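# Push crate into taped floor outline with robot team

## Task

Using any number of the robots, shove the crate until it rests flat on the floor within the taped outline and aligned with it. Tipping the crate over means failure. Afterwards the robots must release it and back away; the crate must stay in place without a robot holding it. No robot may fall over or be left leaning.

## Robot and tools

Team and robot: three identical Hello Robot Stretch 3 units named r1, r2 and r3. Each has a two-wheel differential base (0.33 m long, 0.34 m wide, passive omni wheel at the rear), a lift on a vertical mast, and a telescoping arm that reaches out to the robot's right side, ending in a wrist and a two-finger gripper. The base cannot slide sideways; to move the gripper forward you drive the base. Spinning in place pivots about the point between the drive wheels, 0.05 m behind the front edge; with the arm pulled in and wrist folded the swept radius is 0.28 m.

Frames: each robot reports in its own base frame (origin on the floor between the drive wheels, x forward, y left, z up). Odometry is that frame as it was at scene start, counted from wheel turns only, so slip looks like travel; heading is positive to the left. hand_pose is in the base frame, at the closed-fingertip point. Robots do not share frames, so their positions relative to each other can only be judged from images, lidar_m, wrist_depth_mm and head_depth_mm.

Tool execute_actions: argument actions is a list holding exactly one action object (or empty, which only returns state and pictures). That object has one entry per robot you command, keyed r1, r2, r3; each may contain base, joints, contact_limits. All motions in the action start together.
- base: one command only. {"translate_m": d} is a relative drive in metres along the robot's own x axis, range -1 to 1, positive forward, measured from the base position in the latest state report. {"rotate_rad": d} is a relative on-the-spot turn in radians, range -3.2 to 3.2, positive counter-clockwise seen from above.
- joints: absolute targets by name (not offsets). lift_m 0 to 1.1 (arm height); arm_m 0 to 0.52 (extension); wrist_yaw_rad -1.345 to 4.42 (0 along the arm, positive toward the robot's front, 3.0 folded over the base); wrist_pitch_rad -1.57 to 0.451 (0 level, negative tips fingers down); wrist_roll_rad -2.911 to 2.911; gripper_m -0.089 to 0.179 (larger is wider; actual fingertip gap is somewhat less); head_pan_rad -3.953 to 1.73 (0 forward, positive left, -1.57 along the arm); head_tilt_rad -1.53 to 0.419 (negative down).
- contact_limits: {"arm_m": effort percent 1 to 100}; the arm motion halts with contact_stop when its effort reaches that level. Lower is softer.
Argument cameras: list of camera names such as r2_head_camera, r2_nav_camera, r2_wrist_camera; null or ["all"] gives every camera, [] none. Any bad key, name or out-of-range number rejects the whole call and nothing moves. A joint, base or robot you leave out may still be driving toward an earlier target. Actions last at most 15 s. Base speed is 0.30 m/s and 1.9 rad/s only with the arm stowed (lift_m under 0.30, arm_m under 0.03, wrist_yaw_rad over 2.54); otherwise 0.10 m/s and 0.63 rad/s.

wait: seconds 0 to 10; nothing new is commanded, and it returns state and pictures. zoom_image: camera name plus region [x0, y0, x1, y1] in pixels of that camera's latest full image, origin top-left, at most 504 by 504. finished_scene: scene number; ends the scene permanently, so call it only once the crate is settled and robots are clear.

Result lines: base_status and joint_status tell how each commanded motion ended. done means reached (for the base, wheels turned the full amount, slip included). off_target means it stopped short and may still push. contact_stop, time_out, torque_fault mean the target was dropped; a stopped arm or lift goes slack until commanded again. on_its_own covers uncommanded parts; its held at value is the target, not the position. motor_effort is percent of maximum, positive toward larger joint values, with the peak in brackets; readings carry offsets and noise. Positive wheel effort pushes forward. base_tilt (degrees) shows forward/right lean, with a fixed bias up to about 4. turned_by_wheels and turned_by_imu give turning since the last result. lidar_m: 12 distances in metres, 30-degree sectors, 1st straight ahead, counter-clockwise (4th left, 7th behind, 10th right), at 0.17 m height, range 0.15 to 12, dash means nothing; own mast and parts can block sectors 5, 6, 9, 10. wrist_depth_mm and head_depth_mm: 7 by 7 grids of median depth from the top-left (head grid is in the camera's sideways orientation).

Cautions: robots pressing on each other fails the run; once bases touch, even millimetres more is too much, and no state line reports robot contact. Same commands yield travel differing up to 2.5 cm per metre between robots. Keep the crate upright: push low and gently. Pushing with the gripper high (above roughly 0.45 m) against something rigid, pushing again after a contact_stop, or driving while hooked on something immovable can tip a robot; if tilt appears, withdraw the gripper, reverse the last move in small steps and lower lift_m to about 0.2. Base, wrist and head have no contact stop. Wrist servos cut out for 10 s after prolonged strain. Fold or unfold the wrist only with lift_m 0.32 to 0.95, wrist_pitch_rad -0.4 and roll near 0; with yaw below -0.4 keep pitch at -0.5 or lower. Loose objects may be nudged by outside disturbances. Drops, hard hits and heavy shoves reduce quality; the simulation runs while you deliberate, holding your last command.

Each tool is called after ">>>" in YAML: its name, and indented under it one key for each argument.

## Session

>>> execute_actions:
  actions: []

Scene clock: 0.00 s.
r1.base_odometry: x=+0.000 y=+0.000 heading=+0.000 (m, m, rad; r1's odometry frame)
r1.turned_by_wheels: +0.000 (rad since the last result)
r1.turned_by_imu: +0.000 (rad since the last result)
r1.base_tilt: forward=-1.9 right=-0.4 (deg)
r1.lidar_m: 2.65 2.81 2.42 2.42 2.46 2.12 2.13 2.11 1.65 1.65 3.05 2.65
r1.head_depth_mm: 1697 2506 2524 2522 2489 2447 2320 / 1712 2477 2593 2580 2536 2567 2316 / 1696 2477 2681 2674 2630 2651 2284 / 1708 2495 2765 2734 2707 2681 2302 / 1718 2549 2811 2835 2771 2747 2305 / 1716 2526 2921 2857 2884 2831 2303 / 1717 2529 2962 3032 2900 2895 2278
r1.base_status: not commanded
r1.joint_positions: lift_m=+0.430 arm_m=-0.003 wrist_yaw_rad=+2.885 wrist_pitch_rad=-0.508 wrist_roll_rad=+0.017 gripper_m=+0.037 head_pan_rad=-0.001 head_tilt_rad=-0.011
r1.joint_status: not commanded
r1.motor_effort: left_wheel=+1 right_wheel=+0 lift_m=+21 arm_m=+1 wrist_yaw_rad=+0 wrist_pitch_rad=+5 wrist_roll_rad=+0 gripper_m=+0 head_pan_rad=+0 head_tilt_rad=+1 (%)
r1.hand_pose: x=+0.0327 y=+0.0630 z=+0.4232 quat_wxyz=(+0.265, +0.707, +0.087, +0.650) (m; r1's base frame)
r1.wrist_depth_mm: - - - - - - - / - - - - - - - / - - - - - - - / 850 895 866 892 872 849 895 / 734 - 769 726 766 726 738 / 634 - - 654 651 641 643 / 566 559 - 576 550 565 563
r2.base_odometry: x=+0.000 y=+0.000 heading=+0.000 (m, m, rad; r2's odometry frame)
r2.turned_by_wheels: +0.000 (rad since the last result)
r2.turned_by_imu: +0.000 (rad since the last result)
r2.base_tilt: forward=-1.1 right=+1.9 (deg)
r2.lidar_m: 4.11 1.28 0.90 0.85 0.88 1.15 2.80 2.23 4.06 1.17 3.98 2.10
r2.head_depth_mm: 2100 3257 - - - 3499 2333 / 2122 3291 - - - 3468 2333 / 2144 3389 - - - 3353 2312 / 2187 3421 - - - 3397 2307 / 2194 3506 - - - 3344 2286 / 2210 3586 - - - 3279 2256 / 2244 3386 - - - 3194 2204
r2.base_status: not commanded
r2.joint_positions: lift_m=+0.415 arm_m=-0.001 wrist_yaw_rad=+3.090 wrist_pitch_rad=-0.532 wrist_roll_rad=-0.020 gripper_m=+0.037 head_pan_rad=-0.005 head_tilt_rad=+0.009
r2.joint_status: not commanded
r2.motor_effort: left_wheel=+0 right_wheel=+0 lift_m=+34 arm_m=+1 wrist_yaw_rad=+0 wrist_pitch_rad=+5 wrist_roll_rad=+0 gripper_m=+0 head_pan_rad=+0 head_tilt_rad=+2 (%)
r2.hand_pose: x=-0.0104 y=+0.0640 z=+0.4034 quat_wxyz=(+0.202, +0.680, +0.170, +0.684) (m; r2's base frame)
r2.wrist_depth_mm: 807 818 - 870 894 918 954 / 905 928 - 961 - - - / 985 - - - - 967 975 / 923 913 878 836 832 810 793 / 775 758 743 725 716 691 674 / 654 661 649 628 588 587 587 / 575 569 - - 531 525 519
r3.base_odometry: x=+0.000 y=+0.000 heading=+0.000 (m, m, rad; r3's odometry frame)
r3.turned_by_wheels: +0.000 (rad since the last result)
r3.turned_by_imu: +0.000 (rad since the last result)
r3.base_tilt: forward=-0.7 right=+1.3 (deg)
r3.lidar_m: 2.24 1.50 1.47 2.79 2.80 2.49 2.51 3.05 1.52 1.53 2.24 2.22
r3.head_depth_mm: 2049 2078 2115 2109 2105 2139 2117 / 2118 2132 2164 2177 2200 2217 2188 / 2181 2227 2255 2272 2295 2315 2223 / 2249 2321 2345 2378 2368 2375 2201 / 2282 2401 2426 2474 2473 2501 2198 / 2323 2512 2544 2578 2580 2590 2192 / 2336 2618 2661 2696 2710 2718 2158
r3.base_status: not commanded
r3.joint_positions: lift_m=+0.541 arm_m=+0.001 wrist_yaw_rad=+3.074 wrist_pitch_rad=-0.431 wrist_roll_rad=+0.020 gripper_m=+0.037 head_pan_rad=-0.012 head_tilt_rad=+0.005
r3.joint_status: not commanded
r3.motor_effort: left_wheel=+0 right_wheel=+1 lift_m=+29 arm_m=+0 wrist_yaw_rad=+0 wrist_pitch_rad=+5 wrist_roll_rad=+0 gripper_m=-1 head_pan_rad=+0 head_tilt_rad=+2 (%)
r3.hand_pose: x=-0.0062 y=+0.0765 z=+0.5506 quat_wxyz=(+0.176, +0.702, +0.126, +0.679) (m; r3's base frame)
r3.wrist_depth_mm: - - - - - - - / - - - - - - - / - - - - - - - / - - - - - - - / 959 951 935 949 992 974 960 / 826 809 819 821 825 814 820 / 722 715 694 710 703 718 708
pictures: r1_head_camera (sideways: a quarter turn clockwise sets it upright), r1_nav_camera (sideways: a quarter turn counterclockwise sets it upright), r1_wrist_camera, r2_head_camera (sideways: a quarter turn clockwise sets it upright), r2_nav_camera (sideways: a quarter turn counterclockwise sets it upright), r2_wrist_camera, r3_head_camera (sideways: a quarter turn clockwise sets it upright), r3_nav_camera (sideways: a quarter turn counterclockwise sets it upright), r3_wrist_camera
Images, in order (width x height): r1_head_camera 896x504, r1_nav_camera 672x504, r1_wrist_camera 644x364, r2_head_camera 896x504, r2_nav_camera 672x504, r2_wrist_camera 644x364, r3_head_camera 896x504, r3_nav_camera 672x504, r3_wrist_camera 644x364.

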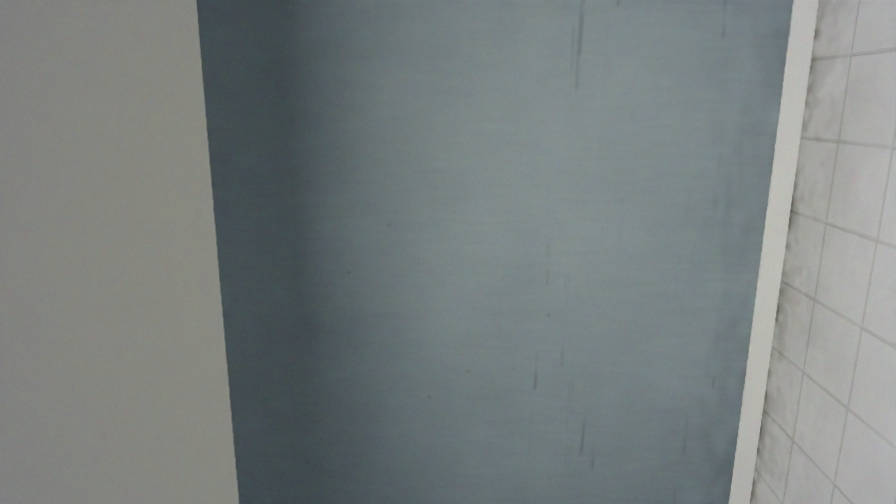

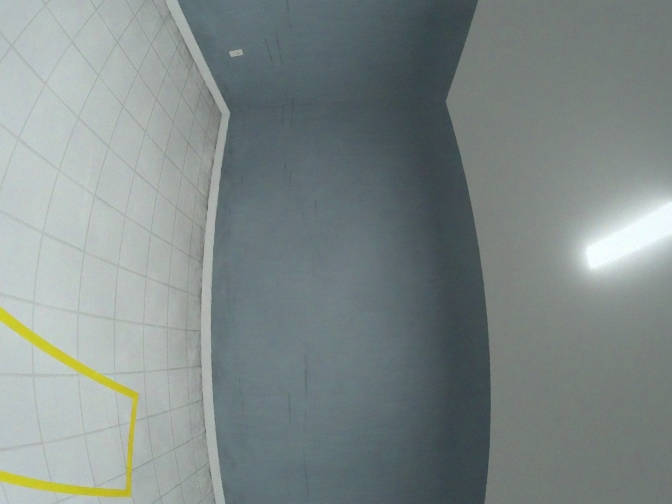

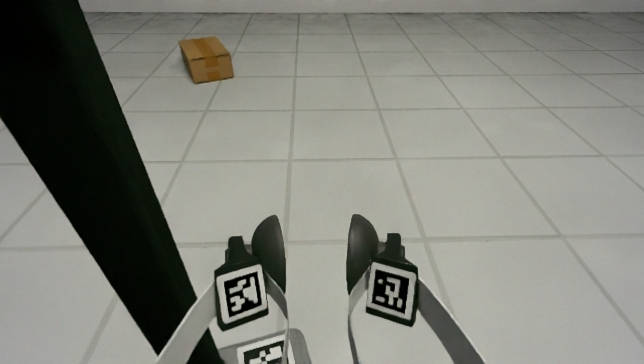

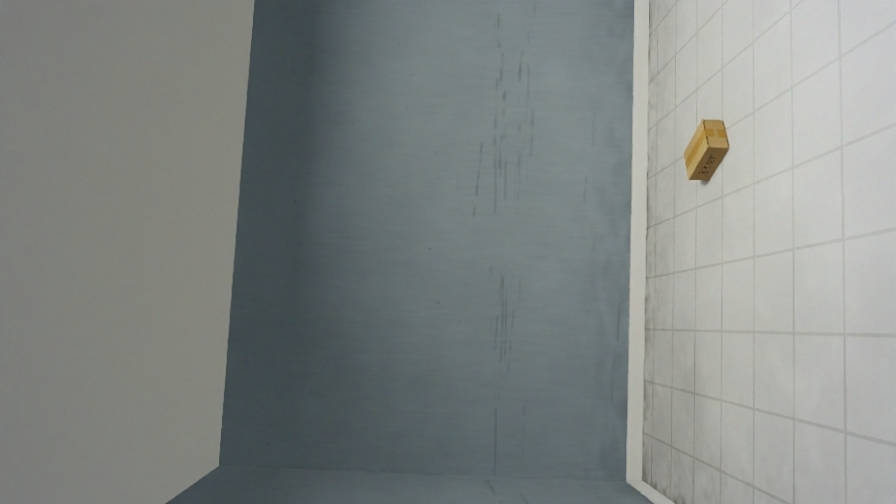

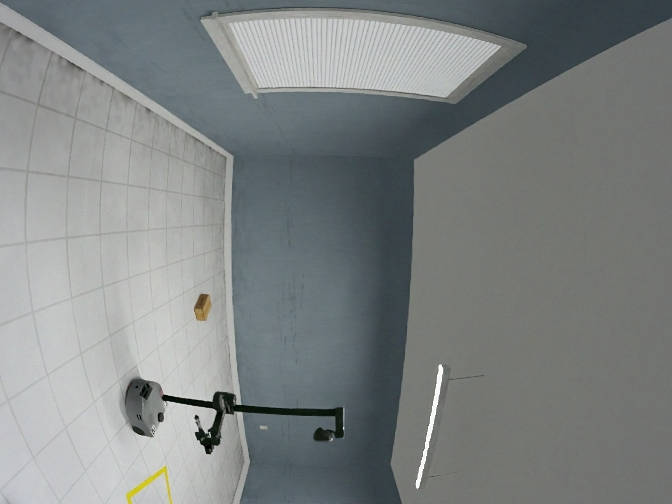

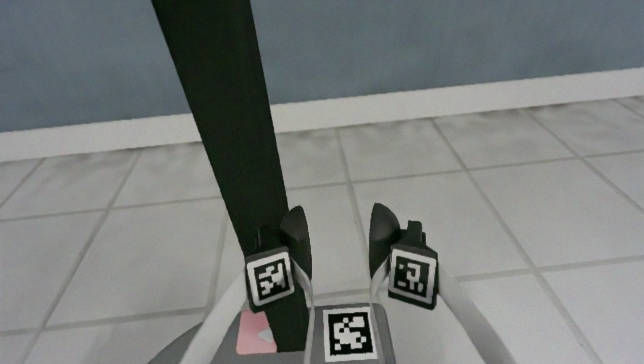

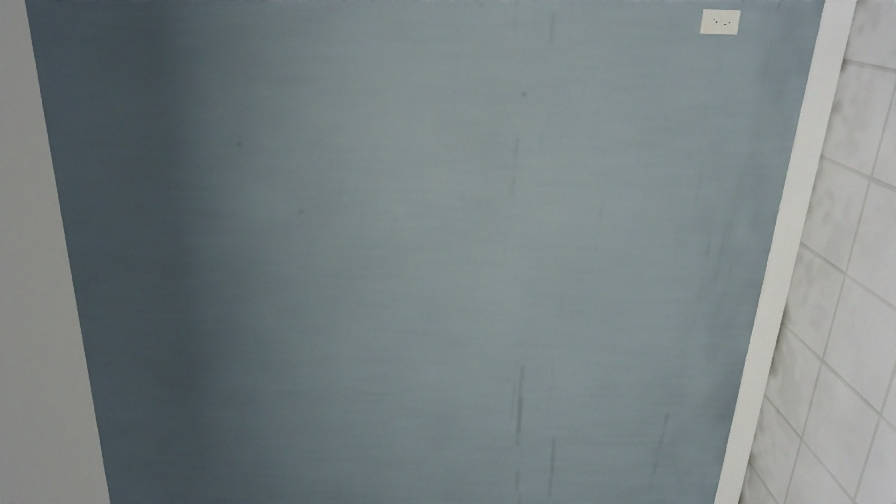

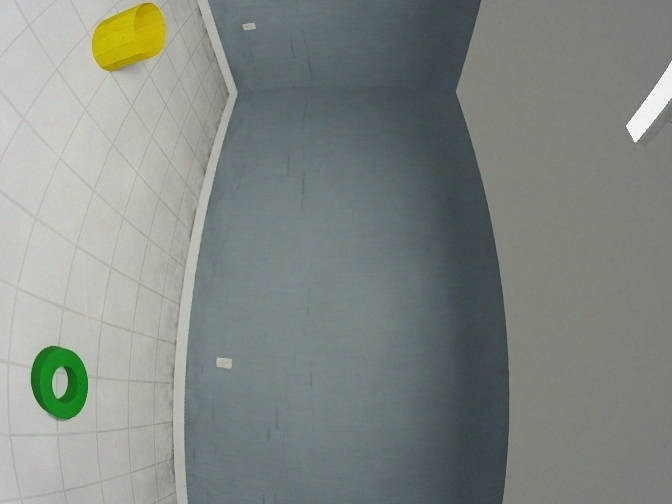

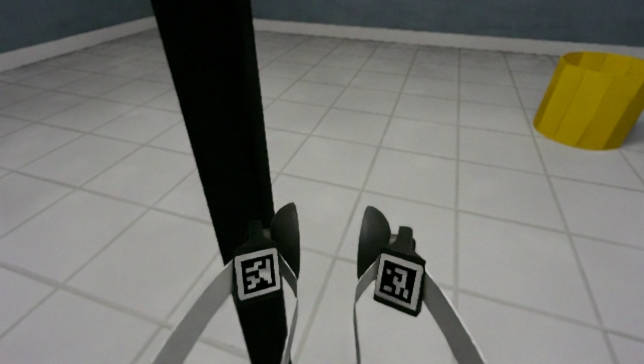

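>>> execute_actions:
  actions:
    - {"r1":{"joints":{"lift_m":0.28,"wrist_yaw_rad":3.2,"wrist_pitch_rad":-0.4,"gripper_m":0.005,"head_pan_rad":-0.75,"head_tilt_rad":-0.9}},"r2":{"joints":{"lift_m":0.28,"wrist_yaw_rad":3.2,"wrist_pitch_rad":-0.4,"gripper_m":0.005,"head_pan_rad":-1.5,"head_tilt_rad":-0.75}},"r3":{"joints":{"lift_m":0.28,"wrist_yaw_rad":3.2,"wrist_pitch_rad":-0.4,"gripper_m":0.005,"head_pan_rad":-1.9,"head_tilt_rad":-0.6}}}
  cameras: ["r1_nav_camera","r1_head_camera","r2_nav_camera","r2_head_camera","r3_nav_camera","r3_head_camera"]

Scene clock: 7.33 s.
r1.base_odometry: x=+0.000 y=+0.000 heading=+0.000 (m, m, rad; r1's odometry frame)
r1.turned_by_wheels: +0.000 (rad since the last result)
r1.turned_by_imu: +0.002 (rad since the last result)
r1.base_tilt: forward=-1.9 right=-0.5 (deg)
r1.lidar_m: 2.65 2.81 2.43 2.43 2.46 2.13 2.13 2.11 1.65 1.65 3.07 2.64
r1.head_depth_mm: 3214 2828 2192 1762 1483 1279 1121 / 2997 2854 2170 1751 1483 1269 1118 / 2823 2776 2155 1750 1465 1269 1117 / 2677 2808 2134 1749 1454 1262 1114 / 2544 2692 2123 1729 1455 1261 1108 / 2397 2641 2148 1734 1452 1262 1101 / 2291 2511 2101 1728 1445 1248 1096
r1.base_status: not commanded
r1.joint_positions: lift_m=+0.280 arm_m=-0.003 wrist_yaw_rad=+3.198 wrist_pitch_rad=-0.421 wrist_roll_rad=+0.017 gripper_m=+0.005 head_pan_rad=-0.743 head_tilt_rad=-0.889
r1.joint_status: all done
r1.motor_effort: left_wheel=+0(1) right_wheel=+0(0) lift_m=+19(21) arm_m=+1(1) wrist_yaw_rad=+2(3) wrist_pitch_rad=+8(8) wrist_roll_rad=+0(0) gripper_m=-1(85) head_pan_rad=-2(28) head_tilt_rad=-5(37) (%)
r1.hand_pose: x=-0.0340 y=+0.0815 z=+0.2922 quat_wxyz=(+0.130, +0.693, +0.166, +0.690) (m; r1's base frame)
r1.wrist_depth_mm: - - - - - - - / - - - - - - - / 929 948 961 945 945 974 956 / 732 738 739 726 747 745 739 / 597 594 598 - 603 611 618 / 504 505 530 - 514 509 513 / 451 - - - 456 449 443
r2.base_odometry: x=+0.000 y=+0.000 heading=+0.000 (m, m, rad; r2's odometry frame)
r2.turned_by_wheels: +0.000 (rad since the last result)
r2.turned_by_imu: -0.001 (rad since the last result)
r2.base_tilt: forward=-1.2 right=+1.9 (deg)
r2.lidar_m: 4.10 1.28 0.90 0.85 0.88 1.15 2.80 2.23 4.05 1.17 3.94 2.11
r2.head_depth_mm: 3560 3147 2380 1904 1604 1382 1210 / 3595 3057 2346 1896 1595 1368 1201 / 3599 3005 1618 1619 1576 1365 1189 / 3583 2919 1601 1616 1561 1350 1186 / 3552 2906 2165 1792 1552 1337 1175 / 3564 2864 2232 1821 1529 1334 1164 / 3585 2799 2179 1788 1530 1321 1165
r2.base_status: not commanded
r2.joint_positions: lift_m=+0.281 arm_m=-0.001 wrist_yaw_rad=+3.198 wrist_pitch_rad=-0.421 wrist_roll_rad=-0.020 gripper_m=+0.005 head_pan_rad=-1.493 head_tilt_rad=-0.740
r2.joint_status: all done
r2.motor_effort: left_wheel=+0(0) right_wheel=+0(0) lift_m=+15(29) arm_m=+0(0) wrist_yaw_rad=+2(2) wrist_pitch_rad=+8(8) wrist_roll_rad=+0(0) gripper_m=-1(79) head_pan_rad=-4(42) head_tilt_rad=-4(36) (%)
r2.hand_pose: x=-0.0339 y=+0.0793 z=+0.2926 quat_wxyz=(+0.127, +0.680, +0.169, +0.702) (m; r2's base frame)
r2.wrist_depth_mm: 856 853 852 824 831 828 823 / 951 923 936 907 918 928 880 / 984 997 991 964 943 919 900 / 850 816 772 740 735 706 696 / 669 638 629 - 603 579 569 / 550 544 555 - 513 496 485 / 475 - - - - 426 422
r3.base_odometry: x=+0.000 y=+0.000 heading=+0.000 (m, m, rad; r3's odometry frame)
r3.turned_by_wheels: +0.000 (rad since the last result)
r3.turned_by_imu: +0.000 (rad since the last result)
r3.base_tilt: forward=-0.7 right=+1.3 (deg)
r3.lidar_m: 2.24 1.50 1.47 2.80 2.80 2.50 2.52 3.06 1.52 1.52 2.25 2.23
r3.head_depth_mm: - - 1986 1843 1722 1438 1247 / - - 1970 1839 1727 1456 1242 / - - 1990 1855 1724 1452 1244 / - 3535 1990 1881 1716 1447 1248 / - - 2792 2131 1730 1448 1239 / - - 2792 2149 1721 1448 1251 / - - 2794 2146 1729 1449 1247
r3.base_status: not commanded
r3.joint_positions: lift_m=+0.280 arm_m=+0.001 wrist_yaw_rad=+3.198 wrist_pitch_rad=-0.421 wrist_roll_rad=+0.020 gripper_m=+0.005 head_pan_rad=-1.893 head_tilt_rad=-0.592
r3.joint_status: all done
r3.motor_effort: left_wheel=+1(1) right_wheel=+1(1) lift_m=+24(26) arm_m=+0(0) wrist_yaw_rad=+1(2) wrist_pitch_rad=+7(8) wrist_roll_rad=+0(0) gripper_m=-1(81) head_pan_rad=-5(54) head_tilt_rad=-5(44) (%)
r3.hand_pose: x=-0.0338 y=+0.0779 z=+0.2921 quat_wxyz=(+0.130, +0.693, +0.166, +0.689) (m; r3's base frame)
r3.wrist_depth_mm: - - - - - - - / - - - - - - - / 911 944 959 934 927 906 918 / 700 715 710 719 720 723 724 / 581 581 592 - 581 596 593 / 494 517 - - 505 498 499 / 435 - - - - 431 433
pictures: r1_head_camera (sideways: a quarter turn clockwise sets it upright), r1_nav_camera (sideways: a quarter turn counterclockwise sets it upright), r2_head_camera (sideways: a quarter turn clockwise sets it upright), r2_nav_camera (sideways: a quarter turn counterclockwise sets it upright), r3_head_camera (sideways: a quarter turn clockwise sets it upright), r3_nav_camera (sideways: a quarter turn counterclockwise sets it upright)
Images, in order (width x height): r1_head_camera 896x504, r1_nav_camera 672x504, r2_head_camera 896x504, r2_nav_camera 672x504, r3_head_camera 896x504, r3_nav_camera 672x504.

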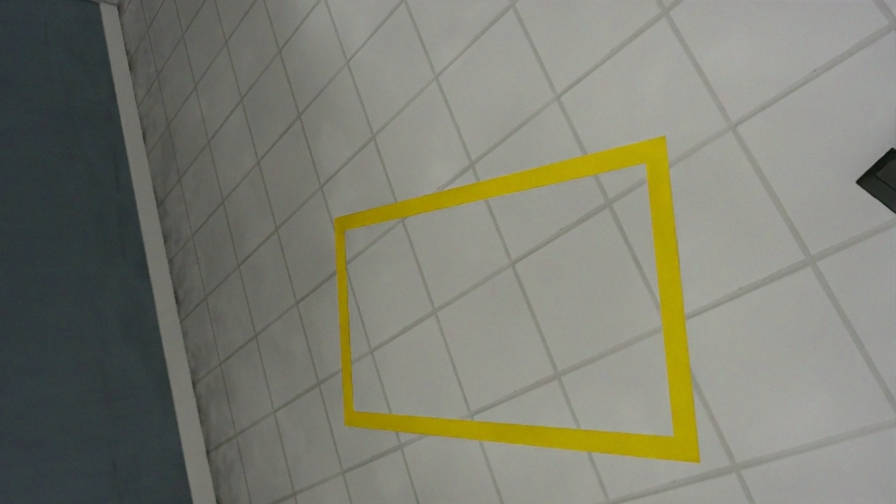

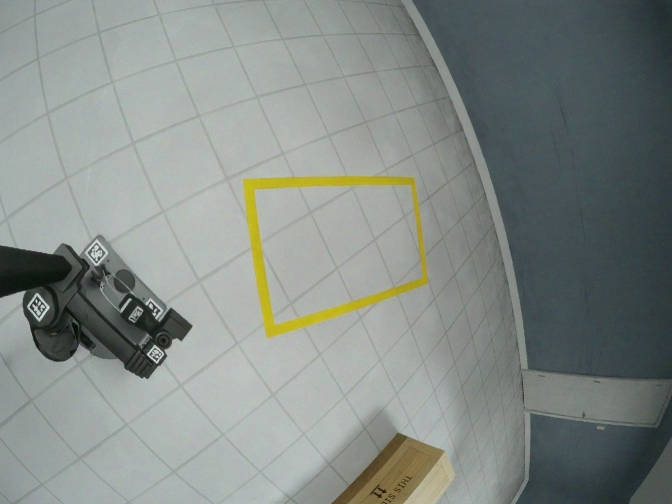

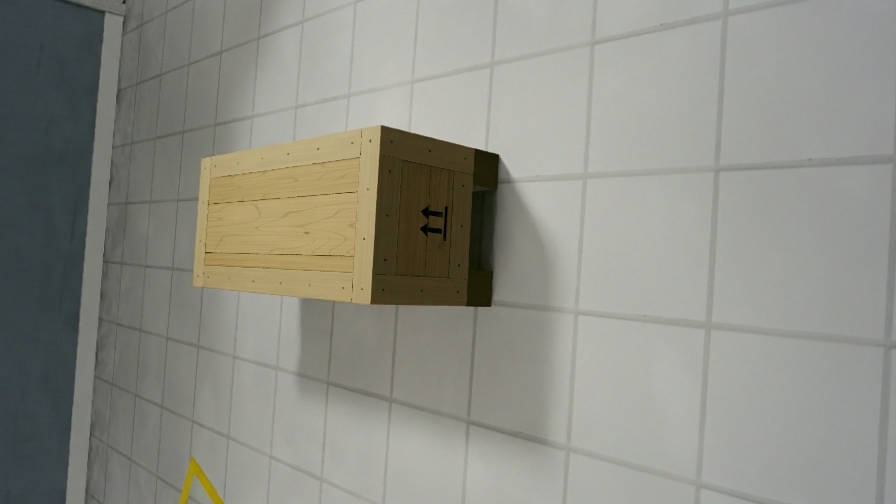

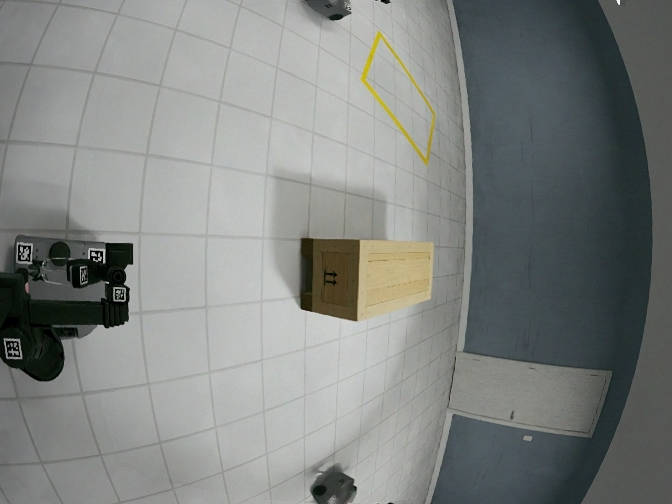

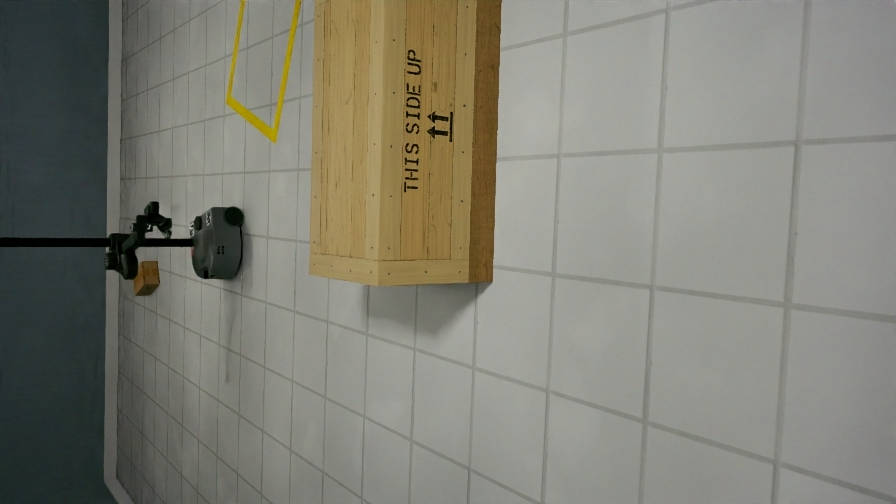

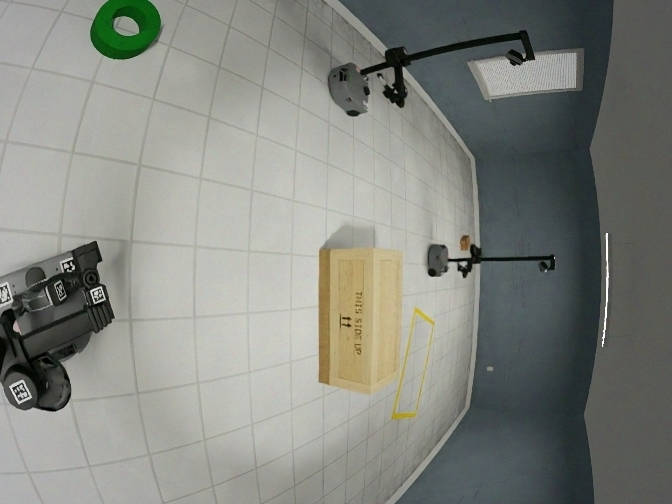

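>>> execute_actions:
  actions:
    - {"r1":{"base":{"rotate_rad":1.77},"joints":{"head_pan_rad":-3.14,"head_tilt_rad":-1.0}},"r2":{"base":{"rotate_rad":-2.02},"joints":{"head_pan_rad":-3.14,"head_tilt_rad":-1.0}},"r3":{"base":{"rotate_rad":1.33},"joints":{"head_pan_rad":-3.14,"head_tilt_rad":-0.8}}}
  cameras: []

>>> execute_actions:
  actions:
    - {"r1":{"base":{"translate_m":-1.0}},"r2":{"base":{"translate_m":1.0}},"r3":{"base":{"translate_m":-0.62}}}
  cameras: ["r1_nav_camera","r3_nav_camera"]

Scene clock: 30.70 s.
r1.base_odometry: x=+0.000 y=+0.000 heading=+1.770 (m, m, rad; r1's odometry frame)
r1.turned_by_wheels: +1.770 (rad since the last result)
r1.turned_by_imu: +1.774 (rad since the last result)
r1.base_tilt: forward=-1.9 right=-0.5 (deg)
r1.lidar_m: 2.48 2.25 2.13 2.17 2.84 1.65 1.68 2.80 2.65 2.69 2.57 2.42
r1.head_depth_mm: 3057 1707 1840 1622 1402 1237 - / 2995 1776 1899 1610 1392 1238 - / 2919 1829 1886 1598 1392 1273 - / 2911 2184 1876 1595 1379 1266 - / 2958 2303 1858 1592 1388 1241 - / 2877 2286 1854 1578 1365 1215 - / 2886 2245 1852 1568 1379 1212 1085
r1.base_status: done
r1.joint_positions: lift_m=+0.280 arm_m=-0.003 wrist_yaw_rad=+3.199 wrist_pitch_rad=-0.420 wrist_roll_rad=+0.017 gripper_m=+0.005 head_pan_rad=-3.133 head_tilt_rad=-0.988
r1.joint_status: all done
r1.motor_effort: left_wheel=-2(6) right_wheel=+3(11) lift_m=+19(19) arm_m=+0(1) wrist_yaw_rad=+2(2) wrist_pitch_rad=+8(8) wrist_roll_rad=+0(0) gripper_m=+0(1) head_pan_rad=-2(29) head_tilt_rad=-5(13) (%)
r1.hand_pose: x=-0.0340 y=+0.0815 z=+0.2923 quat_wxyz=(+0.129, +0.693, +0.166, +0.690) (m; r1's base frame)
r1.wrist_depth_mm: - - - - - - - / - - - - - - - / 943 935 927 961 936 936 965 / 720 737 735 743 745 735 722 / 606 602 594 - 602 607 613 / 510 512 514 - 514 505 512 / 446 - - - 455 441 442
r2.base_odometry: x=+0.000 y=+0.000 heading=-2.020 (m, m, rad; r2's odometry frame)
r2.turned_by_wheels: -2.020 (rad since the last result)
r2.turned_by_imu: -2.044 (rad since the last result)
r2.base_tilt: forward=-1.2 right=+1.8 (deg)
r2.lidar_m: 1.21 1.17 4.04 1.96 2.98 1.18 0.88 0.85 0.89 1.25 3.23 2.25
r2.head_depth_mm: 1151 1442 1706 1532 1388 1274 1119 / 1087 1337 1657 1539 1375 1263 1114 / 1026 1243 1579 1524 1364 - - / 968 1160 1464 1503 1361 - - / 917 1096 1355 1485 1341 1262 - / 872 1031 1254 1466 1343 1230 - / 830 974 1175 1406 1325 1204 1112
r2.base_status: done
r2.joint_positions: lift_m=+0.281 arm_m=-0.001 wrist_yaw_rad=+3.198 wrist_pitch_rad=-0.421 wrist_roll_rad=-0.020 gripper_m=+0.005 head_pan_rad=-3.134 head_tilt_rad=-0.988
r2.joint_status: all done
r2.motor_effort: left_wheel=+2(15) right_wheel=-2(6) lift_m=+15(15) arm_m=+0(0) wrist_yaw_rad=+1(1) wrist_pitch_rad=+8(8) wrist_roll_rad=+0(0) gripper_m=-1(1) head_pan_rad=-2(39) head_tilt_rad=-5(24) (%)
r2.hand_pose: x=-0.0339 y=+0.0793 z=+0.2927 quat_wxyz=(+0.127, +0.680, +0.169, +0.702) (m; r2's base frame)
r2.wrist_depth_mm: - - - - - - - / - - - - - - - / - - - 994 950 926 872 / 835 821 790 742 741 717 696 / 659 647 629 - 604 584 563 / 554 545 550 - 510 490 483 / 471 - - - - 425 417
r3.base_odometry: x=+0.000 y=+0.000 heading=+1.330 (m, m, rad; r3's odometry frame)
r3.turned_by_wheels: +1.330 (rad since the last result)
r3.turned_by_imu: +1.305 (rad since the last result)
r3.base_tilt: forward=-0.7 right=+1.2 (deg)
r3.lidar_m: 2.78 2.98 2.56 2.50 2.69 1.55 1.52 2.24 2.26 2.23 2.38 1.47
r3.head_depth_mm: 3294 1762 1786 1702 1475 1291 1160 / 3106 1772 1826 1696 1473 1294 1195 / 3033 1776 1866 1706 1473 1296 - / 3294 2511 1974 1717 1466 1296 1179 / 3283 2515 2038 1714 1470 1308 1172 / 3289 2543 2038 1715 1474 1301 1157 / 3330 2530 2027 1725 1487 1305 1163
r3.base_status: done
r3.joint_positions: lift_m=+0.280 arm_m=+0.001 wrist_yaw_rad=+3.198 wrist_pitch_rad=-0.421 wrist_roll_rad=+0.020 gripper_m=+0.005 head_pan_rad=-3.133 head_tilt_rad=-0.791
r3.joint_status: all done
r3.motor_effort: left_wheel=-2(7) right_wheel=+5(15) lift_m=+24(24) arm_m=+0(0) wrist_yaw_rad=+1(1) wrist_pitch_rad=+7(7) wrist_roll_rad=+0(0) gripper_m=-1(1) head_pan_rad=-5(54) head_tilt_rad=-7(29) (%)
r3.hand_pose: x=-0.0339 y=+0.0779 z=+0.2922 quat_wxyz=(+0.130, +0.693, +0.166, +0.689) (m; r3's base frame)
r3.wrist_depth_mm: - - - - - - - / - - - - - - - / 923 920 914 907 951 906 919 / 714 703 726 720 709 722 721 / 580 589 589 - 593 595 575 / 489 513 - - 502 497 498 / 438 - - - - 432 436
pictures: none
No camera images: the call's "cameras" was empty. Leave "cameras" out to get every camera's image.

Scene clock: 35.73 s.
r1.base_odometry: x=+0.198 y=-0.980 heading=+1.770 (m, m, rad; r1's odometry frame)
r1.turned_by_wheels: +0.000 (rad since the last result)
r1.turned_by_imu: +0.000 (rad since the last result)
r1.base_tilt: forward=-2.0 right=-0.4 (deg)
r1.lidar_m: 3.42 2.72 2.57 2.63 0.79 0.74 0.75 2.33 2.20 2.25 2.94 3.32
r1.head_depth_mm: 3057 2364 1900 1135 1312 1232 - / 3000 2323 1328 1181 1343 1241 - / 2934 2308 1369 1202 1382 1272 - / 2952 2281 1885 1527 1385 1270 - / 2934 2284 1874 1588 1384 1239 - / 2885 2268 1861 1579 1372 1216 - / 2720 2244 1863 1576 1374 1215 1085
r1.base_status: done
r1.joint_positions: lift_m=+0.280 arm_m=-0.003 wrist_yaw_rad=+3.199 wrist_pitch_rad=-0.420 wrist_roll_rad=+0.017 gripper_m=+0.005 head_pan_rad=-3.133 head_tilt_rad=-0.989
r1.joint_status: not commanded
r1.motor_effort: left_wheel=-1(7) right_wheel=+3(6) lift_m=+19(19) arm_m=+0(1) wrist_yaw_rad=+1(2) wrist_pitch_rad=+8(8) wrist_roll_rad=+0(0) gripper_m=+0(1) head_pan_rad=-2(2) head_tilt_rad=-5(4) (%)
r1.hand_pose: x=-0.0342 y=+0.0815 z=+0.2923 quat_wxyz=(+0.129, +0.693, +0.166, +0.690) (m; r1's base frame)
r1.wrist_depth_mm: 615 743 - - - - - / 646 801 - - - - - / 658 829 933 938 949 974 945 / 677 729 722 746 731 742 750 / 597 600 600 - 600 606 612 / 507 508 526 - 520 511 517 / 449 - - - 454 444 447
r2.base_odometry: x=-0.434 y=-0.901 heading=-2.020 (m, m, rad; r2's odometry frame)
r2.turned_by_wheels: +0.000 (rad since the last result)
r2.turned_by_imu: -0.001 (rad since the last result)
r2.base_tilt: forward=-1.2 right=+1.9 (deg)
r2.lidar_m: 3.07 0.65 0.35 0.44 4.65 2.39 1.79 1.73 1.81 2.53 2.69 0.82
r2.head_depth_mm: 2264 2007 1744 1539 1387 1278 1120 / 2175 1966 1730 1533 1373 1256 1117 / 2109 1933 1724 1520 1365 - - / 2000 1937 1700 1507 1353 - - / 1908 1921 1668 1491 1347 1251 - / 1811 1887 1663 1480 1338 1237 - / 1724 1878 1649 1464 1324 1211 1110
r2.base_status: done
r2.joint_positions: lift_m=+0.281 arm_m=-0.001 wrist_yaw_rad=+3.199 wrist_pitch_rad=-0.421 wrist_roll_rad=-0.020 gripper_m=+0.005 head_pan_rad=-3.134 head_tilt_rad=-0.988
r2.joint_status: not commanded
r2.motor_effort: left_wheel=+2(14) right_wheel=-2(4) lift_m=+15(15) arm_m=+0(0) wrist_yaw_rad=+1(2) wrist_pitch_rad=+8(7) wrist_roll_rad=+0(0) gripper_m=-1(1) head_pan_rad=-3(3) head_tilt_rad=-5(5) (%)
r2.hand_pose: x=-0.0341 y=+0.0793 z=+0.2927 quat_wxyz=(+0.127, +0.680, +0.169, +0.703) (m; r2's base frame)
r2.wrist_depth_mm: - - - - 494 365 317 / - - - - 549 384 353 / - - - - 578 408 418 / 842 803 772 749 698 439 494 / 669 636 627 - 600 486 552 / 542 539 552 - 511 490 479 / 469 - - - - 428 418
r3.base_odometry: x=-0.148 y=-0.602 heading=+1.330 (m, m, rad; r3's odometry frame)
r3.turned_by_wheels: +0.000 (rad since the last result)
r3.turned_by_imu: -0.003 (rad since the last result)
r3.base_tilt: forward=-0.7 right=+1.2 (deg)
r3.lidar_m: 3.36 3.36 2.60 2.55 2.75 0.93 0.91 0.81 2.21 2.17 2.31 2.04
r3.head_depth_mm: 3140 2038 1433 1287 1449 1297 1154 / 3285 2511 1436 1298 1441 1299 1201 / 3269 2503 1436 1308 1471 1294 - / 3318 2529 2035 1652 1479 1293 1179 / 3306 2532 2034 1714 1473 1307 1171 / 3321 2515 2041 1429 1386 1302 1158 / 3167 1004 1154 1410 1301 1306 1168
r3.base_status: done
r3.joint_positions: lift_m=+0.280 arm_m=+0.001 wrist_yaw_rad=+3.199 wrist_pitch_rad=-0.421 wrist_roll_rad=+0.020 gripper_m=+0.005 head_pan_rad=-3.133 head_tilt_rad=-0.791
r3.joint_status: not commanded
r3.motor_effort: left_wheel=-1(9) right_wheel=+4(8) lift_m=+24(24) arm_m=+0(0) wrist_yaw_rad=+1(1) wrist_pitch_rad=+7(7) wrist_roll_rad=+0(0) gripper_m=-1(2) head_pan_rad=-4(5) head_tilt_rad=-7(6) (%)
r3.hand_pose: x=-0.0340 y=+0.0779 z=+0.2922 quat_wxyz=(+0.130, +0.693, +0.166, +0.689) (m; r3's base frame)
r3.wrist_depth_mm: - - - - - - - / 899 - - - - - - / 881 932 918 935 939 940 962 / 724 715 711 708 710 717 716 / 585 582 582 - 584 594 599 / 503 507 - - 501 494 503 / 436 - - - - 432 431
pictures: r1_nav_camera (sideways: a quarter turn counterclockwise sets it upright), r3_nav_camera (sideways: a quarter turn counterclockwise sets it upright)
Images, in order (width x height): r1_nav_camera 672x504, r3_nav_camera 672x504.

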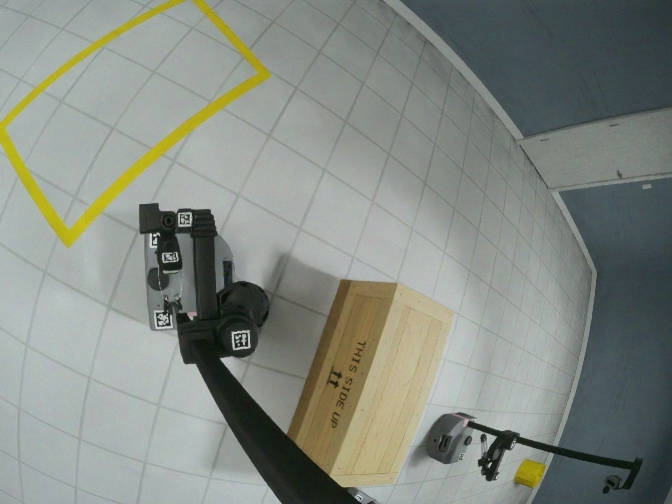

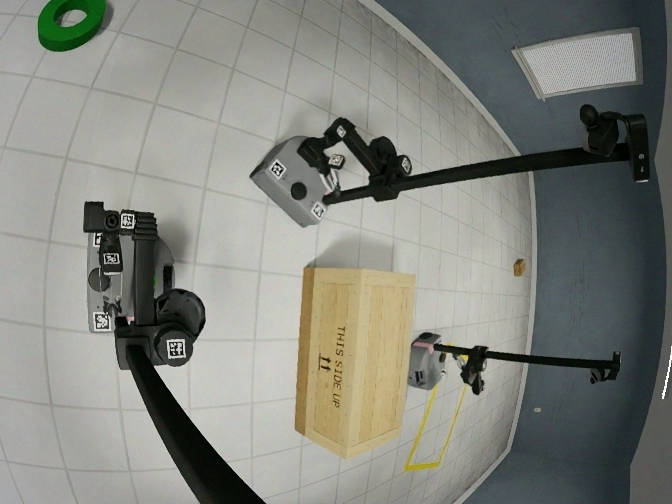

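>>> execute_actions:
  actions: []
  cameras: ["r1_nav_camera","r2_nav_camera","r3_nav_camera"]

Scene clock: 47.43 s.
r1.base_odometry: x=+0.198 y=-0.980 heading=+1.770 (m, m, rad; r1's odometry frame)
r1.turned_by_wheels: +0.000 (rad since the last result)
r1.turned_by_imu: +0.001 (rad since the last result)
r1.base_tilt: forward=-1.9 right=-0.3 (deg)
r1.lidar_m: 3.41 2.71 2.57 2.63 0.79 0.74 0.75 2.33 2.20 2.25 2.93 3.33
r1.head_depth_mm: 2996 2341 1907 1139 1308 1235 - / 2979 2319 1341 1183 1342 1242 - / 2921 2276 1369 1207 1385 1270 - / 2969 2292 1882 1534 1383 1266 - / 2918 2285 1882 1596 1382 1235 - / 2869 2266 1871 1592 1369 1212 - / 2664 2252 1861 1584 1371 1217 1083
r1.base_status: done
r1.joint_positions: lift_m=+0.280 arm_m=-0.003 wrist_yaw_rad=+3.199 wrist_pitch_rad=-0.420 wrist_roll_rad=+0.017 gripper_m=+0.005 head_pan_rad=-3.133 head_tilt_rad=-0.989
r1.joint_status: not commanded
r1.motor_effort: left_wheel=-1(7) right_wheel=+3(6) lift_m=+19(19) arm_m=+1(1) wrist_yaw_rad=+1(2) wrist_pitch_rad=+8(8) wrist_roll_rad=+0(0) gripper_m=+0(1) head_pan_rad=-2(2) head_tilt_rad=-4(4) (%)
r1.hand_pose: x=-0.0342 y=+0.0815 z=+0.2923 quat_wxyz=(+0.129, +0.693, +0.166, +0.690) (m; r1's base frame)
r1.wrist_depth_mm: 610 749 - - - - - / 633 785 - - - - - / 657 839 952 918 941 954 983 / 668 730 734 736 735 744 758 / 601 603 604 - 605 603 605 / 507 504 526 - 515 507 512 / 451 - - - 452 444 449
r2.base_odometry: x=-0.434 y=-0.901 heading=-2.020 (m, m, rad; r2's odometry frame)
r2.turned_by_wheels: +0.000 (rad since the last result)
r2.turned_by_imu: -0.001 (rad since the last result)
r2.base_tilt: forward=-1.0 right=+1.8 (deg)
r2.lidar_m: 3.05 0.65 0.35 0.43 4.65 2.39 1.78 1.73 1.82 2.54 2.69 0.82
r2.head_depth_mm: 2282 2002 1738 1551 1391 1278 1121 / 2188 1973 1746 1534 1377 1254 1121 / 2099 1957 1707 1510 1368 - - / 2026 1968 1697 1513 1354 - - / 1895 1909 1688 1492 1348 1259 - / 1819 1901 1668 1481 1338 1228 - / 1715 1878 1643 1481 1327 1209 1115
r2.base_status: done
r2.joint_positions: lift_m=+0.281 arm_m=-0.001 wrist_yaw_rad=+3.199 wrist_pitch_rad=-0.421 wrist_roll_rad=-0.020 gripper_m=+0.005 head_pan_rad=-3.134 head_tilt_rad=-0.988
r2.joint_status: not commanded
r2.motor_effort: left_wheel=+2(14) right_wheel=-1(4) lift_m=+15(15) arm_m=+0(0) wrist_yaw_rad=+1(2) wrist_pitch_rad=+7(7) wrist_roll_rad=+0(0) gripper_m=-1(1) head_pan_rad=-3(3) head_tilt_rad=-5(5) (%)
r2.hand_pose: x=-0.0341 y=+0.0793 z=+0.2927 quat_wxyz=(+0.127, +0.680, +0.169, +0.703) (m; r2's base frame)
r2.wrist_depth_mm: - - - - 496 364 314 / - - - - 534 383 353 / - - - - 580 403 414 / 831 804 782 768 687 432 491 / 673 643 632 - 611 481 545 / 547 539 549 - 509 493 479 / 471 - - - - 429 418
r3.base_odometry: x=-0.148 y=-0.602 heading=+1.330 (m, m, rad; r3's odometry frame)
r3.turned_by_wheels: +0.000 (rad since the last result)
r3.turned_by_imu: +0.000 (rad since the last result)
r3.base_tilt: forward=-0.7 right=+1.3 (deg)
r3.lidar_m: 3.38 3.35 2.60 2.54 2.74 0.92 0.91 0.81 2.21 2.17 2.32 2.03
r3.head_depth_mm: 3118 2044 1432 1296 1434 1297 1153 / 3240 2478 1439 1292 1452 1293 1193 / 3269 2496 1435 1317 1473 1296 - / 3303 2524 2030 1635 1485 1299 1172 / 3307 2522 2031 1713 1482 1298 1169 / 3290 2498 2044 1442 1375 1303 1160 / 3198 1010 1158 1414 1305 1303 1159
r3.base_status: done
r3.joint_positions: lift_m=+0.280 arm_m=+0.001 wrist_yaw_rad=+3.199 wrist_pitch_rad=-0.421 wrist_roll_rad=+0.020 gripper_m=+0.005 head_pan_rad=-3.133 head_tilt_rad=-0.791
r3.joint_status: not commanded
r3.motor_effort: left_wheel=-1(9) right_wheel=+5(8) lift_m=+24(24) arm_m=+0(0) wrist_yaw_rad=+1(1) wrist_pitch_rad=+7(7) wrist_roll_rad=+0(0) gripper_m=-2(2) head_pan_rad=-5(5) head_tilt_rad=-6(6) (%)
r3.hand_pose: x=-0.0340 y=+0.0779 z=+0.2922 quat_wxyz=(+0.130, +0.693, +0.166, +0.689) (m; r3's base frame)
r3.wrist_depth_mm: - - - - - - - / 917 - - - - - - / 892 900 927 911 941 928 912 / 704 715 707 713 728 730 715 / 587 584 577 - 587 579 591 / 495 510 - - 499 504 508 / 432 - - - - 440 429
pictures: r1_nav_camera (sideways: a quarter turn counterclockwise sets it upright), r2_nav_camera (sideways: a quarter turn counterclockwise sets it upright), r3_nav_camera (sideways: a quarter turn counterclockwise sets it upright)
Images, in order (width x height): r1_nav_camera 672x504, r2_nav_camera 672x504, r3_nav_camera 672x504.

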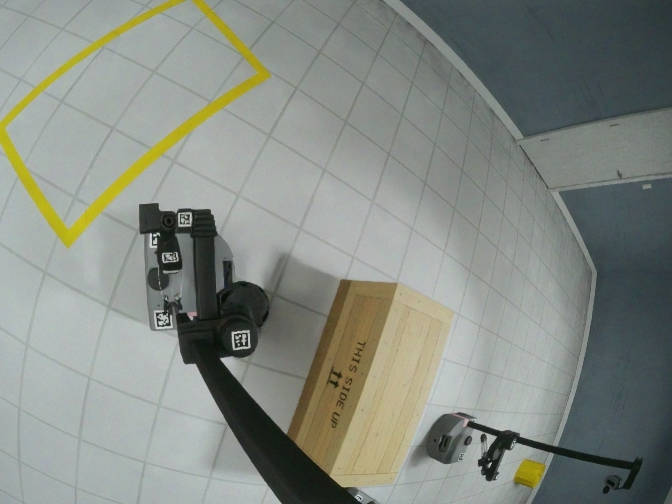

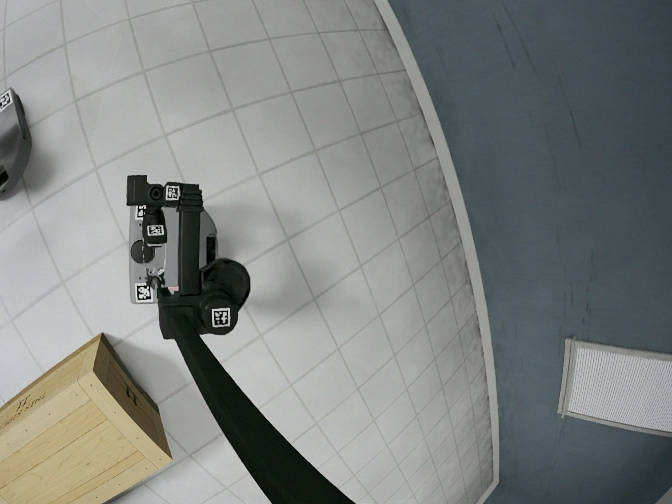

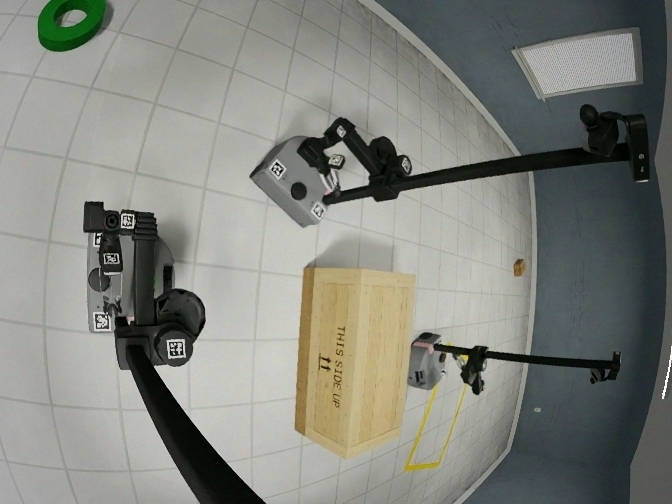

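>>> execute_actions:
  actions:
    - {"r1":{"base":{"translate_m":-0.47}},"r2":{"base":{"translate_m":0.33}},"r3":{"base":{"rotate_rad":-0.63}}}
  cameras: []

>>> execute_actions:
  actions:
    - {"r1":{"base":{"rotate_rad":-0.5}},"r2":{"base":{"rotate_rad":-1.385}},"r3":{"base":{"translate_m":-0.3}}}
  cameras: ["r1_nav_camera","r2_nav_camera","r3_nav_camera"]

Scene clock: 56.60 s.
r1.base_odometry: x=+0.290 y=-1.441 heading=+1.770 (m, m, rad; r1's odometry frame)
r1.turned_by_wheels: +0.000 (rad since the last result)
r1.turned_by_imu: +0.001 (rad since the last result)
r1.base_tilt: forward=-2.0 right=-0.4 (deg)
r1.lidar_m: 3.84 2.94 2.78 0.49 0.33 0.31 0.32 2.12 2.00 2.04 2.66 3.77
r1.head_depth_mm: 3071 2347 1908 1619 983 877 - / 2991 2321 1907 1603 978 895 - / 3013 2310 1865 1603 976 891 - / 2897 2301 1894 1593 1385 1261 - / 2918 2294 1886 1584 1384 1244 - / 2790 2272 1863 1578 1369 1212 - / 2526 2218 1848 1577 1372 1212 1084
r1.base_status: done
r1.joint_positions: lift_m=+0.280 arm_m=-0.003 wrist_yaw_rad=+3.199 wrist_pitch_rad=-0.420 wrist_roll_rad=+0.017 gripper_m=+0.005 head_pan_rad=-3.133 head_tilt_rad=-0.989
r1.joint_status: not commanded
r1.motor_effort: left_wheel=-1(7) right_wheel=+3(8) lift_m=+19(18) arm_m=+1(0) wrist_yaw_rad=+1(1) wrist_pitch_rad=+8(8) wrist_roll_rad=+0(0) gripper_m=-1(1) head_pan_rad=-2(2) head_tilt_rad=-4(4) (%)
r1.hand_pose: x=-0.0342 y=+0.0815 z=+0.2924 quat_wxyz=(+0.129, +0.693, +0.166, +0.690) (m; r1's base frame)
r1.wrist_depth_mm: 266 313 - 658 - - - / 268 328 - 725 - - - / 277 341 415 807 928 957 974 / 288 359 452 728 730 724 750 / 296 373 489 - 612 611 615 / 306 381 501 - 521 506 517 / 305 - - - 457 443 444
r2.base_odometry: x=-0.577 y=-1.198 heading=-2.020 (m, m, rad; r2's odometry frame)
r2.turned_by_wheels: +0.000 (rad since the last result)
r2.turned_by_imu: -0.001 (rad since the last result)
r2.base_tilt: forward=-1.1 right=+2.0 (deg)
r2.lidar_m: 2.77 2.72 0.47 0.35 0.34 2.79 2.08 2.02 2.11 2.96 0.55 0.56
r2.head_depth_mm: 2343 1990 1744 1534 1379 1276 947 / 2307 1984 1718 1526 1374 1264 1110 / 2300 1957 1704 1521 1362 - - / 2204 1945 1693 1514 1356 - - / 2130 1922 1675 1486 1354 1255 - / 2088 1900 1662 1492 1342 1230 - / 2021 1890 1641 1472 1337 1211 1114
r2.base_status: done
r2.joint_positions: lift_m=+0.281 arm_m=-0.001 wrist_yaw_rad=+3.199 wrist_pitch_rad=-0.421 wrist_roll_rad=-0.020 gripper_m=+0.005 head_pan_rad=-3.134 head_tilt_rad=-0.988
r2.joint_status: not commanded
r2.motor_effort: left_wheel=+2(14) right_wheel=-1(4) lift_m=+15(15) arm_m=+0(0) wrist_yaw_rad=+1(1) wrist_pitch_rad=+8(8) wrist_roll_rad=+0(0) gripper_m=-1(2) head_pan_rad=-3(3) head_tilt_rad=-5(5) (%)
r2.hand_pose: x=-0.0341 y=+0.0793 z=+0.2927 quat_wxyz=(+0.126, +0.680, +0.169, +0.703) (m; r2's base frame)
r2.wrist_depth_mm: - - 478 374 415 477 576 / - - 642 407 456 534 651 / - - 935 449 503 609 750 / 834 812 759 494 571 677 681 / 665 640 624 - 597 577 576 / 552 537 557 - 523 495 484 / 467 - - - - 428 416
r3.base_odometry: x=-0.148 y=-0.602 heading=+0.700 (m, m, rad; r3's odometry frame)
r3.turned_by_wheels: -0.630 (rad since the last result)
r3.turned_by_imu: -0.619 (rad since the last result)
r3.base_tilt: forward=-0.7 right=+1.2 (deg)
r3.lidar_m: 2.04 2.03 3.50 2.66 2.59 2.65 0.95 0.55 0.55 2.27 2.18 2.24
r3.head_depth_mm: 3158 2496 2026 1700 1474 1290 1152 / 3253 2510 2022 1708 1478 1290 1191 / 3278 2502 1526 1635 1485 1299 - / 3266 2432 1439 1513 1470 1302 1174 / 3305 1662 1446 1390 1476 1310 1175 / 3065 2460 1438 1304 1453 1305 1162 / 3377 2530 1448 1261 1400 1181 1109
r3.base_status: done
r3.joint_positions: lift_m=+0.280 arm_m=+0.001 wrist_yaw_rad=+3.199 wrist_pitch_rad=-0.421 wrist_roll_rad=+0.020 gripper_m=+0.005 head_pan_rad=-3.133 head_tilt_rad=-0.791
r3.joint_status: not commanded
r3.motor_effort: left_wheel=+2(9) right_wheel=-1(9) lift_m=+24(24) arm_m=+0(0) wrist_yaw_rad=+1(1) wrist_pitch_rad=+7(7) wrist_roll_rad=+0(0) gripper_m=-2(1) head_pan_rad=-5(5) head_tilt_rad=-6(6) (%)
r3.hand_pose: x=-0.0340 y=+0.0779 z=+0.2922 quat_wxyz=(+0.130, +0.693, +0.166, +0.689) (m; r3's base frame)
r3.wrist_depth_mm: - - - - - - - / - - - - - - - / 923 947 946 916 929 906 945 / 721 712 721 721 713 728 728 / 581 592 591 - 580 594 595 / 493 512 - - 503 494 500 / 433 - - - - 428 437
pictures: none
No camera images: the call's "cameras" was empty. Leave "cameras" out to get every camera's image.

Scene clock: 59.33 s.
r1.base_odometry: x=+0.290 y=-1.441 heading=+1.270 (m, m, rad; r1's odometry frame)
r1.turned_by_wheels: -0.500 (rad since the last result)
r1.turned_by_imu: -0.501 (rad since the last result)
r1.base_tilt: forward=-1.9 right=-0.5 (deg)
r1.lidar_m: 3.76 3.86 2.92 2.78 0.47 0.33 0.31 0.32 2.10 2.00 2.04 2.71
r1.head_depth_mm: 2977 2345 1855 1135 981 1179 1059 / 2854 2308 1662 1131 977 1117 - / 2981 1376 1701 1118 976 949 - / 2957 2314 1863 1119 970 929 - / 2929 2283 1873 1582 991 1088 - / 2914 2272 1872 1576 1368 1221 - / 2870 2286 1854 1572 1375 1205 1082
r1.base_status: done
r1.joint_positions: lift_m=+0.280 arm_m=-0.003 wrist_yaw_rad=+3.199 wrist_pitch_rad=-0.420 wrist_roll_rad=+0.017 gripper_m=+0.005 head_pan_rad=-3.134 head_tilt_rad=-0.989
r1.joint_status: not commanded
r1.motor_effort: left_wheel=+2(7) right_wheel=-3(8) lift_m=+18(19) arm_m=+0(0) wrist_yaw_rad=+0(1) wrist_pitch_rad=+8(8) wrist_roll_rad=+0(0) gripper_m=-1(1) head_pan_rad=-2(2) head_tilt_rad=-5(5) (%)
r1.hand_pose: x=-0.0342 y=+0.0815 z=+0.2924 quat_wxyz=(+0.129, +0.693, +0.166, +0.690) (m; r1's base frame)
r1.wrist_depth_mm: 378 577 - - - - - / 382 572 - - - - - / 382 565 880 942 973 943 958 / 375 565 735 755 738 743 736 / 374 557 599 - 615 607 616 / 374 509 528 - 517 513 513 / 362 - - - 458 442 448
r2.base_odometry: x=-0.577 y=-1.198 heading=+2.879 (m, m, rad; r2's odometry frame)
r2.turned_by_wheels: -1.385 (rad since the last result)
r2.turned_by_imu: -1.401 (rad since the last result)
r2.base_tilt: forward=-1.1 right=+1.8 (deg)
r2.lidar_m: 2.56 3.94 0.40 2.73 0.76 0.40 0.34 0.34 2.40 2.02 2.02 2.29
r2.head_depth_mm: 2296 1237 1225 1089 1330 1280 1003 / 2257 1240 1206 1075 1189 1261 1030 / 2247 1950 1561 1069 1066 - - / 2278 1947 1708 1055 1000 - - / 2222 1922 1679 1045 973 1245 - / 2218 1895 1671 1097 1326 1239 - / 2187 1871 1653 1468 1326 1210 1111
r2.base_status: done
r2.joint_positions: lift_m=+0.281 arm_m=-0.001 wrist_yaw_rad=+3.199 wrist_pitch_rad=-0.421 wrist_roll_rad=-0.020 gripper_m=+0.005 head_pan_rad=-3.134 head_tilt_rad=-0.988
r2.joint_status: not commanded
r2.motor_effort: left_wheel=+2(15) right_wheel=-2(6) lift_m=+15(15) arm_m=+0(0) wrist_yaw_rad=+1(1) wrist_pitch_rad=+8(8) wrist_roll_rad=+0(0) gripper_m=-1(1) head_pan_rad=-4(4) head_tilt_rad=-4(5) (%)
r2.hand_pose: x=-0.0341 y=+0.0793 z=+0.2927 quat_wxyz=(+0.126, +0.680, +0.169, +0.703) (m; r2's base frame)
r2.wrist_depth_mm: 582 - - - - 480 269 / 522 - - - - - - / 508 871 - 998 588 573 879 / 476 738 778 483 451 441 697 / 454 623 629 - 394 368 549 / 430 538 553 - 419 390 470 / 413 - - - - 418 417
r3.base_odometry: x=-0.377 y=-0.795 heading=+0.700 (m, m, rad; r3's odometry frame)
r3.turned_by_wheels: +0.000 (rad since the last result)
r3.turned_by_imu: -0.001 (rad since the last result)
r3.base_tilt: forward=-0.7 right=+1.2 (deg)
r3.lidar_m: 2.33 2.34 3.47 2.50 2.44 2.50 0.69 0.65 0.34 0.40 2.32 2.41
r3.head_depth_mm: 3042 2476 2032 1719 1465 1296 1155 / 3223 2492 2027 1704 1476 1289 1194 / 3268 2510 2050 1268 1415 1298 - / 3284 2531 2036 1211 1342 1299 1175 / 3308 2510 1726 1211 1226 1297 1169 / 3304 2466 1617 1214 1112 1277 1164 / 3090 2442 2058 1214 1086 1236 991
r3.base_status: done
r3.joint_positions: lift_m=+0.280 arm_m=+0.001 wrist_yaw_rad=+3.199 wrist_pitch_rad=-0.421 wrist_roll_rad=+0.020 gripper_m=+0.005 head_pan_rad=-3.133 head_tilt_rad=-0.791
r3.joint_status: not commanded
r3.motor_effort: left_wheel=+2(7) right_wheel=-2(11) lift_m=+24(24) arm_m=+0(0) wrist_yaw_rad=+0(0) wrist_pitch_rad=+7(7) wrist_roll_rad=+0(0) gripper_m=-1(1) head_pan_rad=-4(4) head_tilt_rad=-5(6) (%)
r3.hand_pose: x=-0.0341 y=+0.0779 z=+0.2922 quat_wxyz=(+0.130, +0.693, +0.166, +0.689) (m; r3's base frame)
r3.wrist_depth_mm: - - - - - - - / - - - - - - - / 919 911 912 945 913 919 920 / 721 718 718 724 701 727 712 / 576 588 587 - 580 584 588 / 499 509 - - 507 499 502 / 433 - - - - 432 438
pictures: r1_nav_camera (sideways: a quarter turn counterclockwise sets it upright), r2_nav_camera (sideways: a quarter turn counterclockwise sets it upright), r3_nav_camera (sideways: a quarter turn counterclockwise sets it upright)
Images, in order (width x height): r1_nav_camera 672x504, r2_nav_camera 672x504, r3_nav_camera 672x504.

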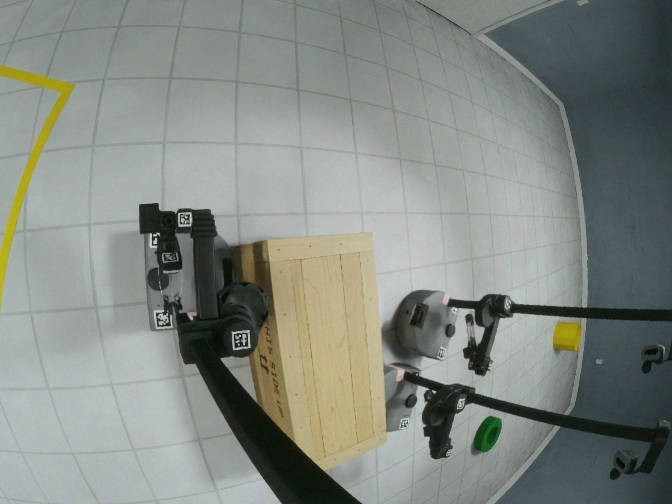

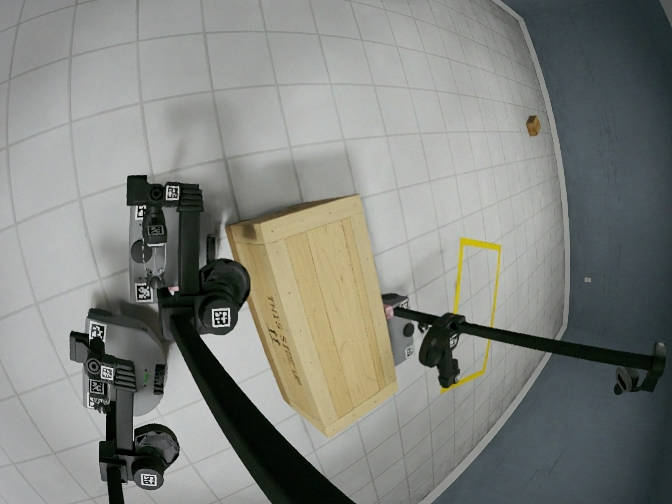

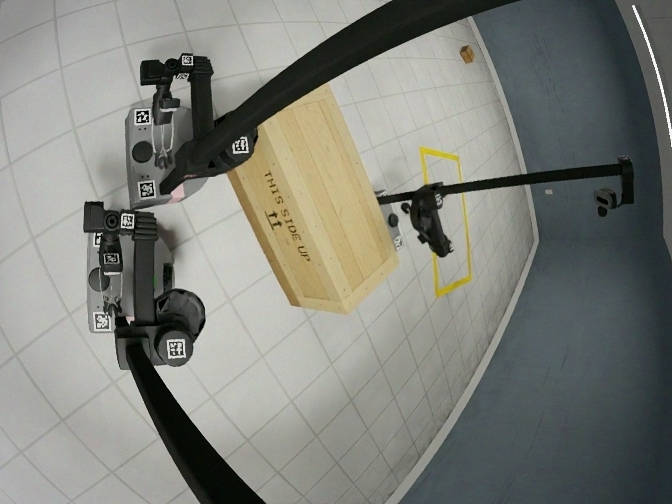

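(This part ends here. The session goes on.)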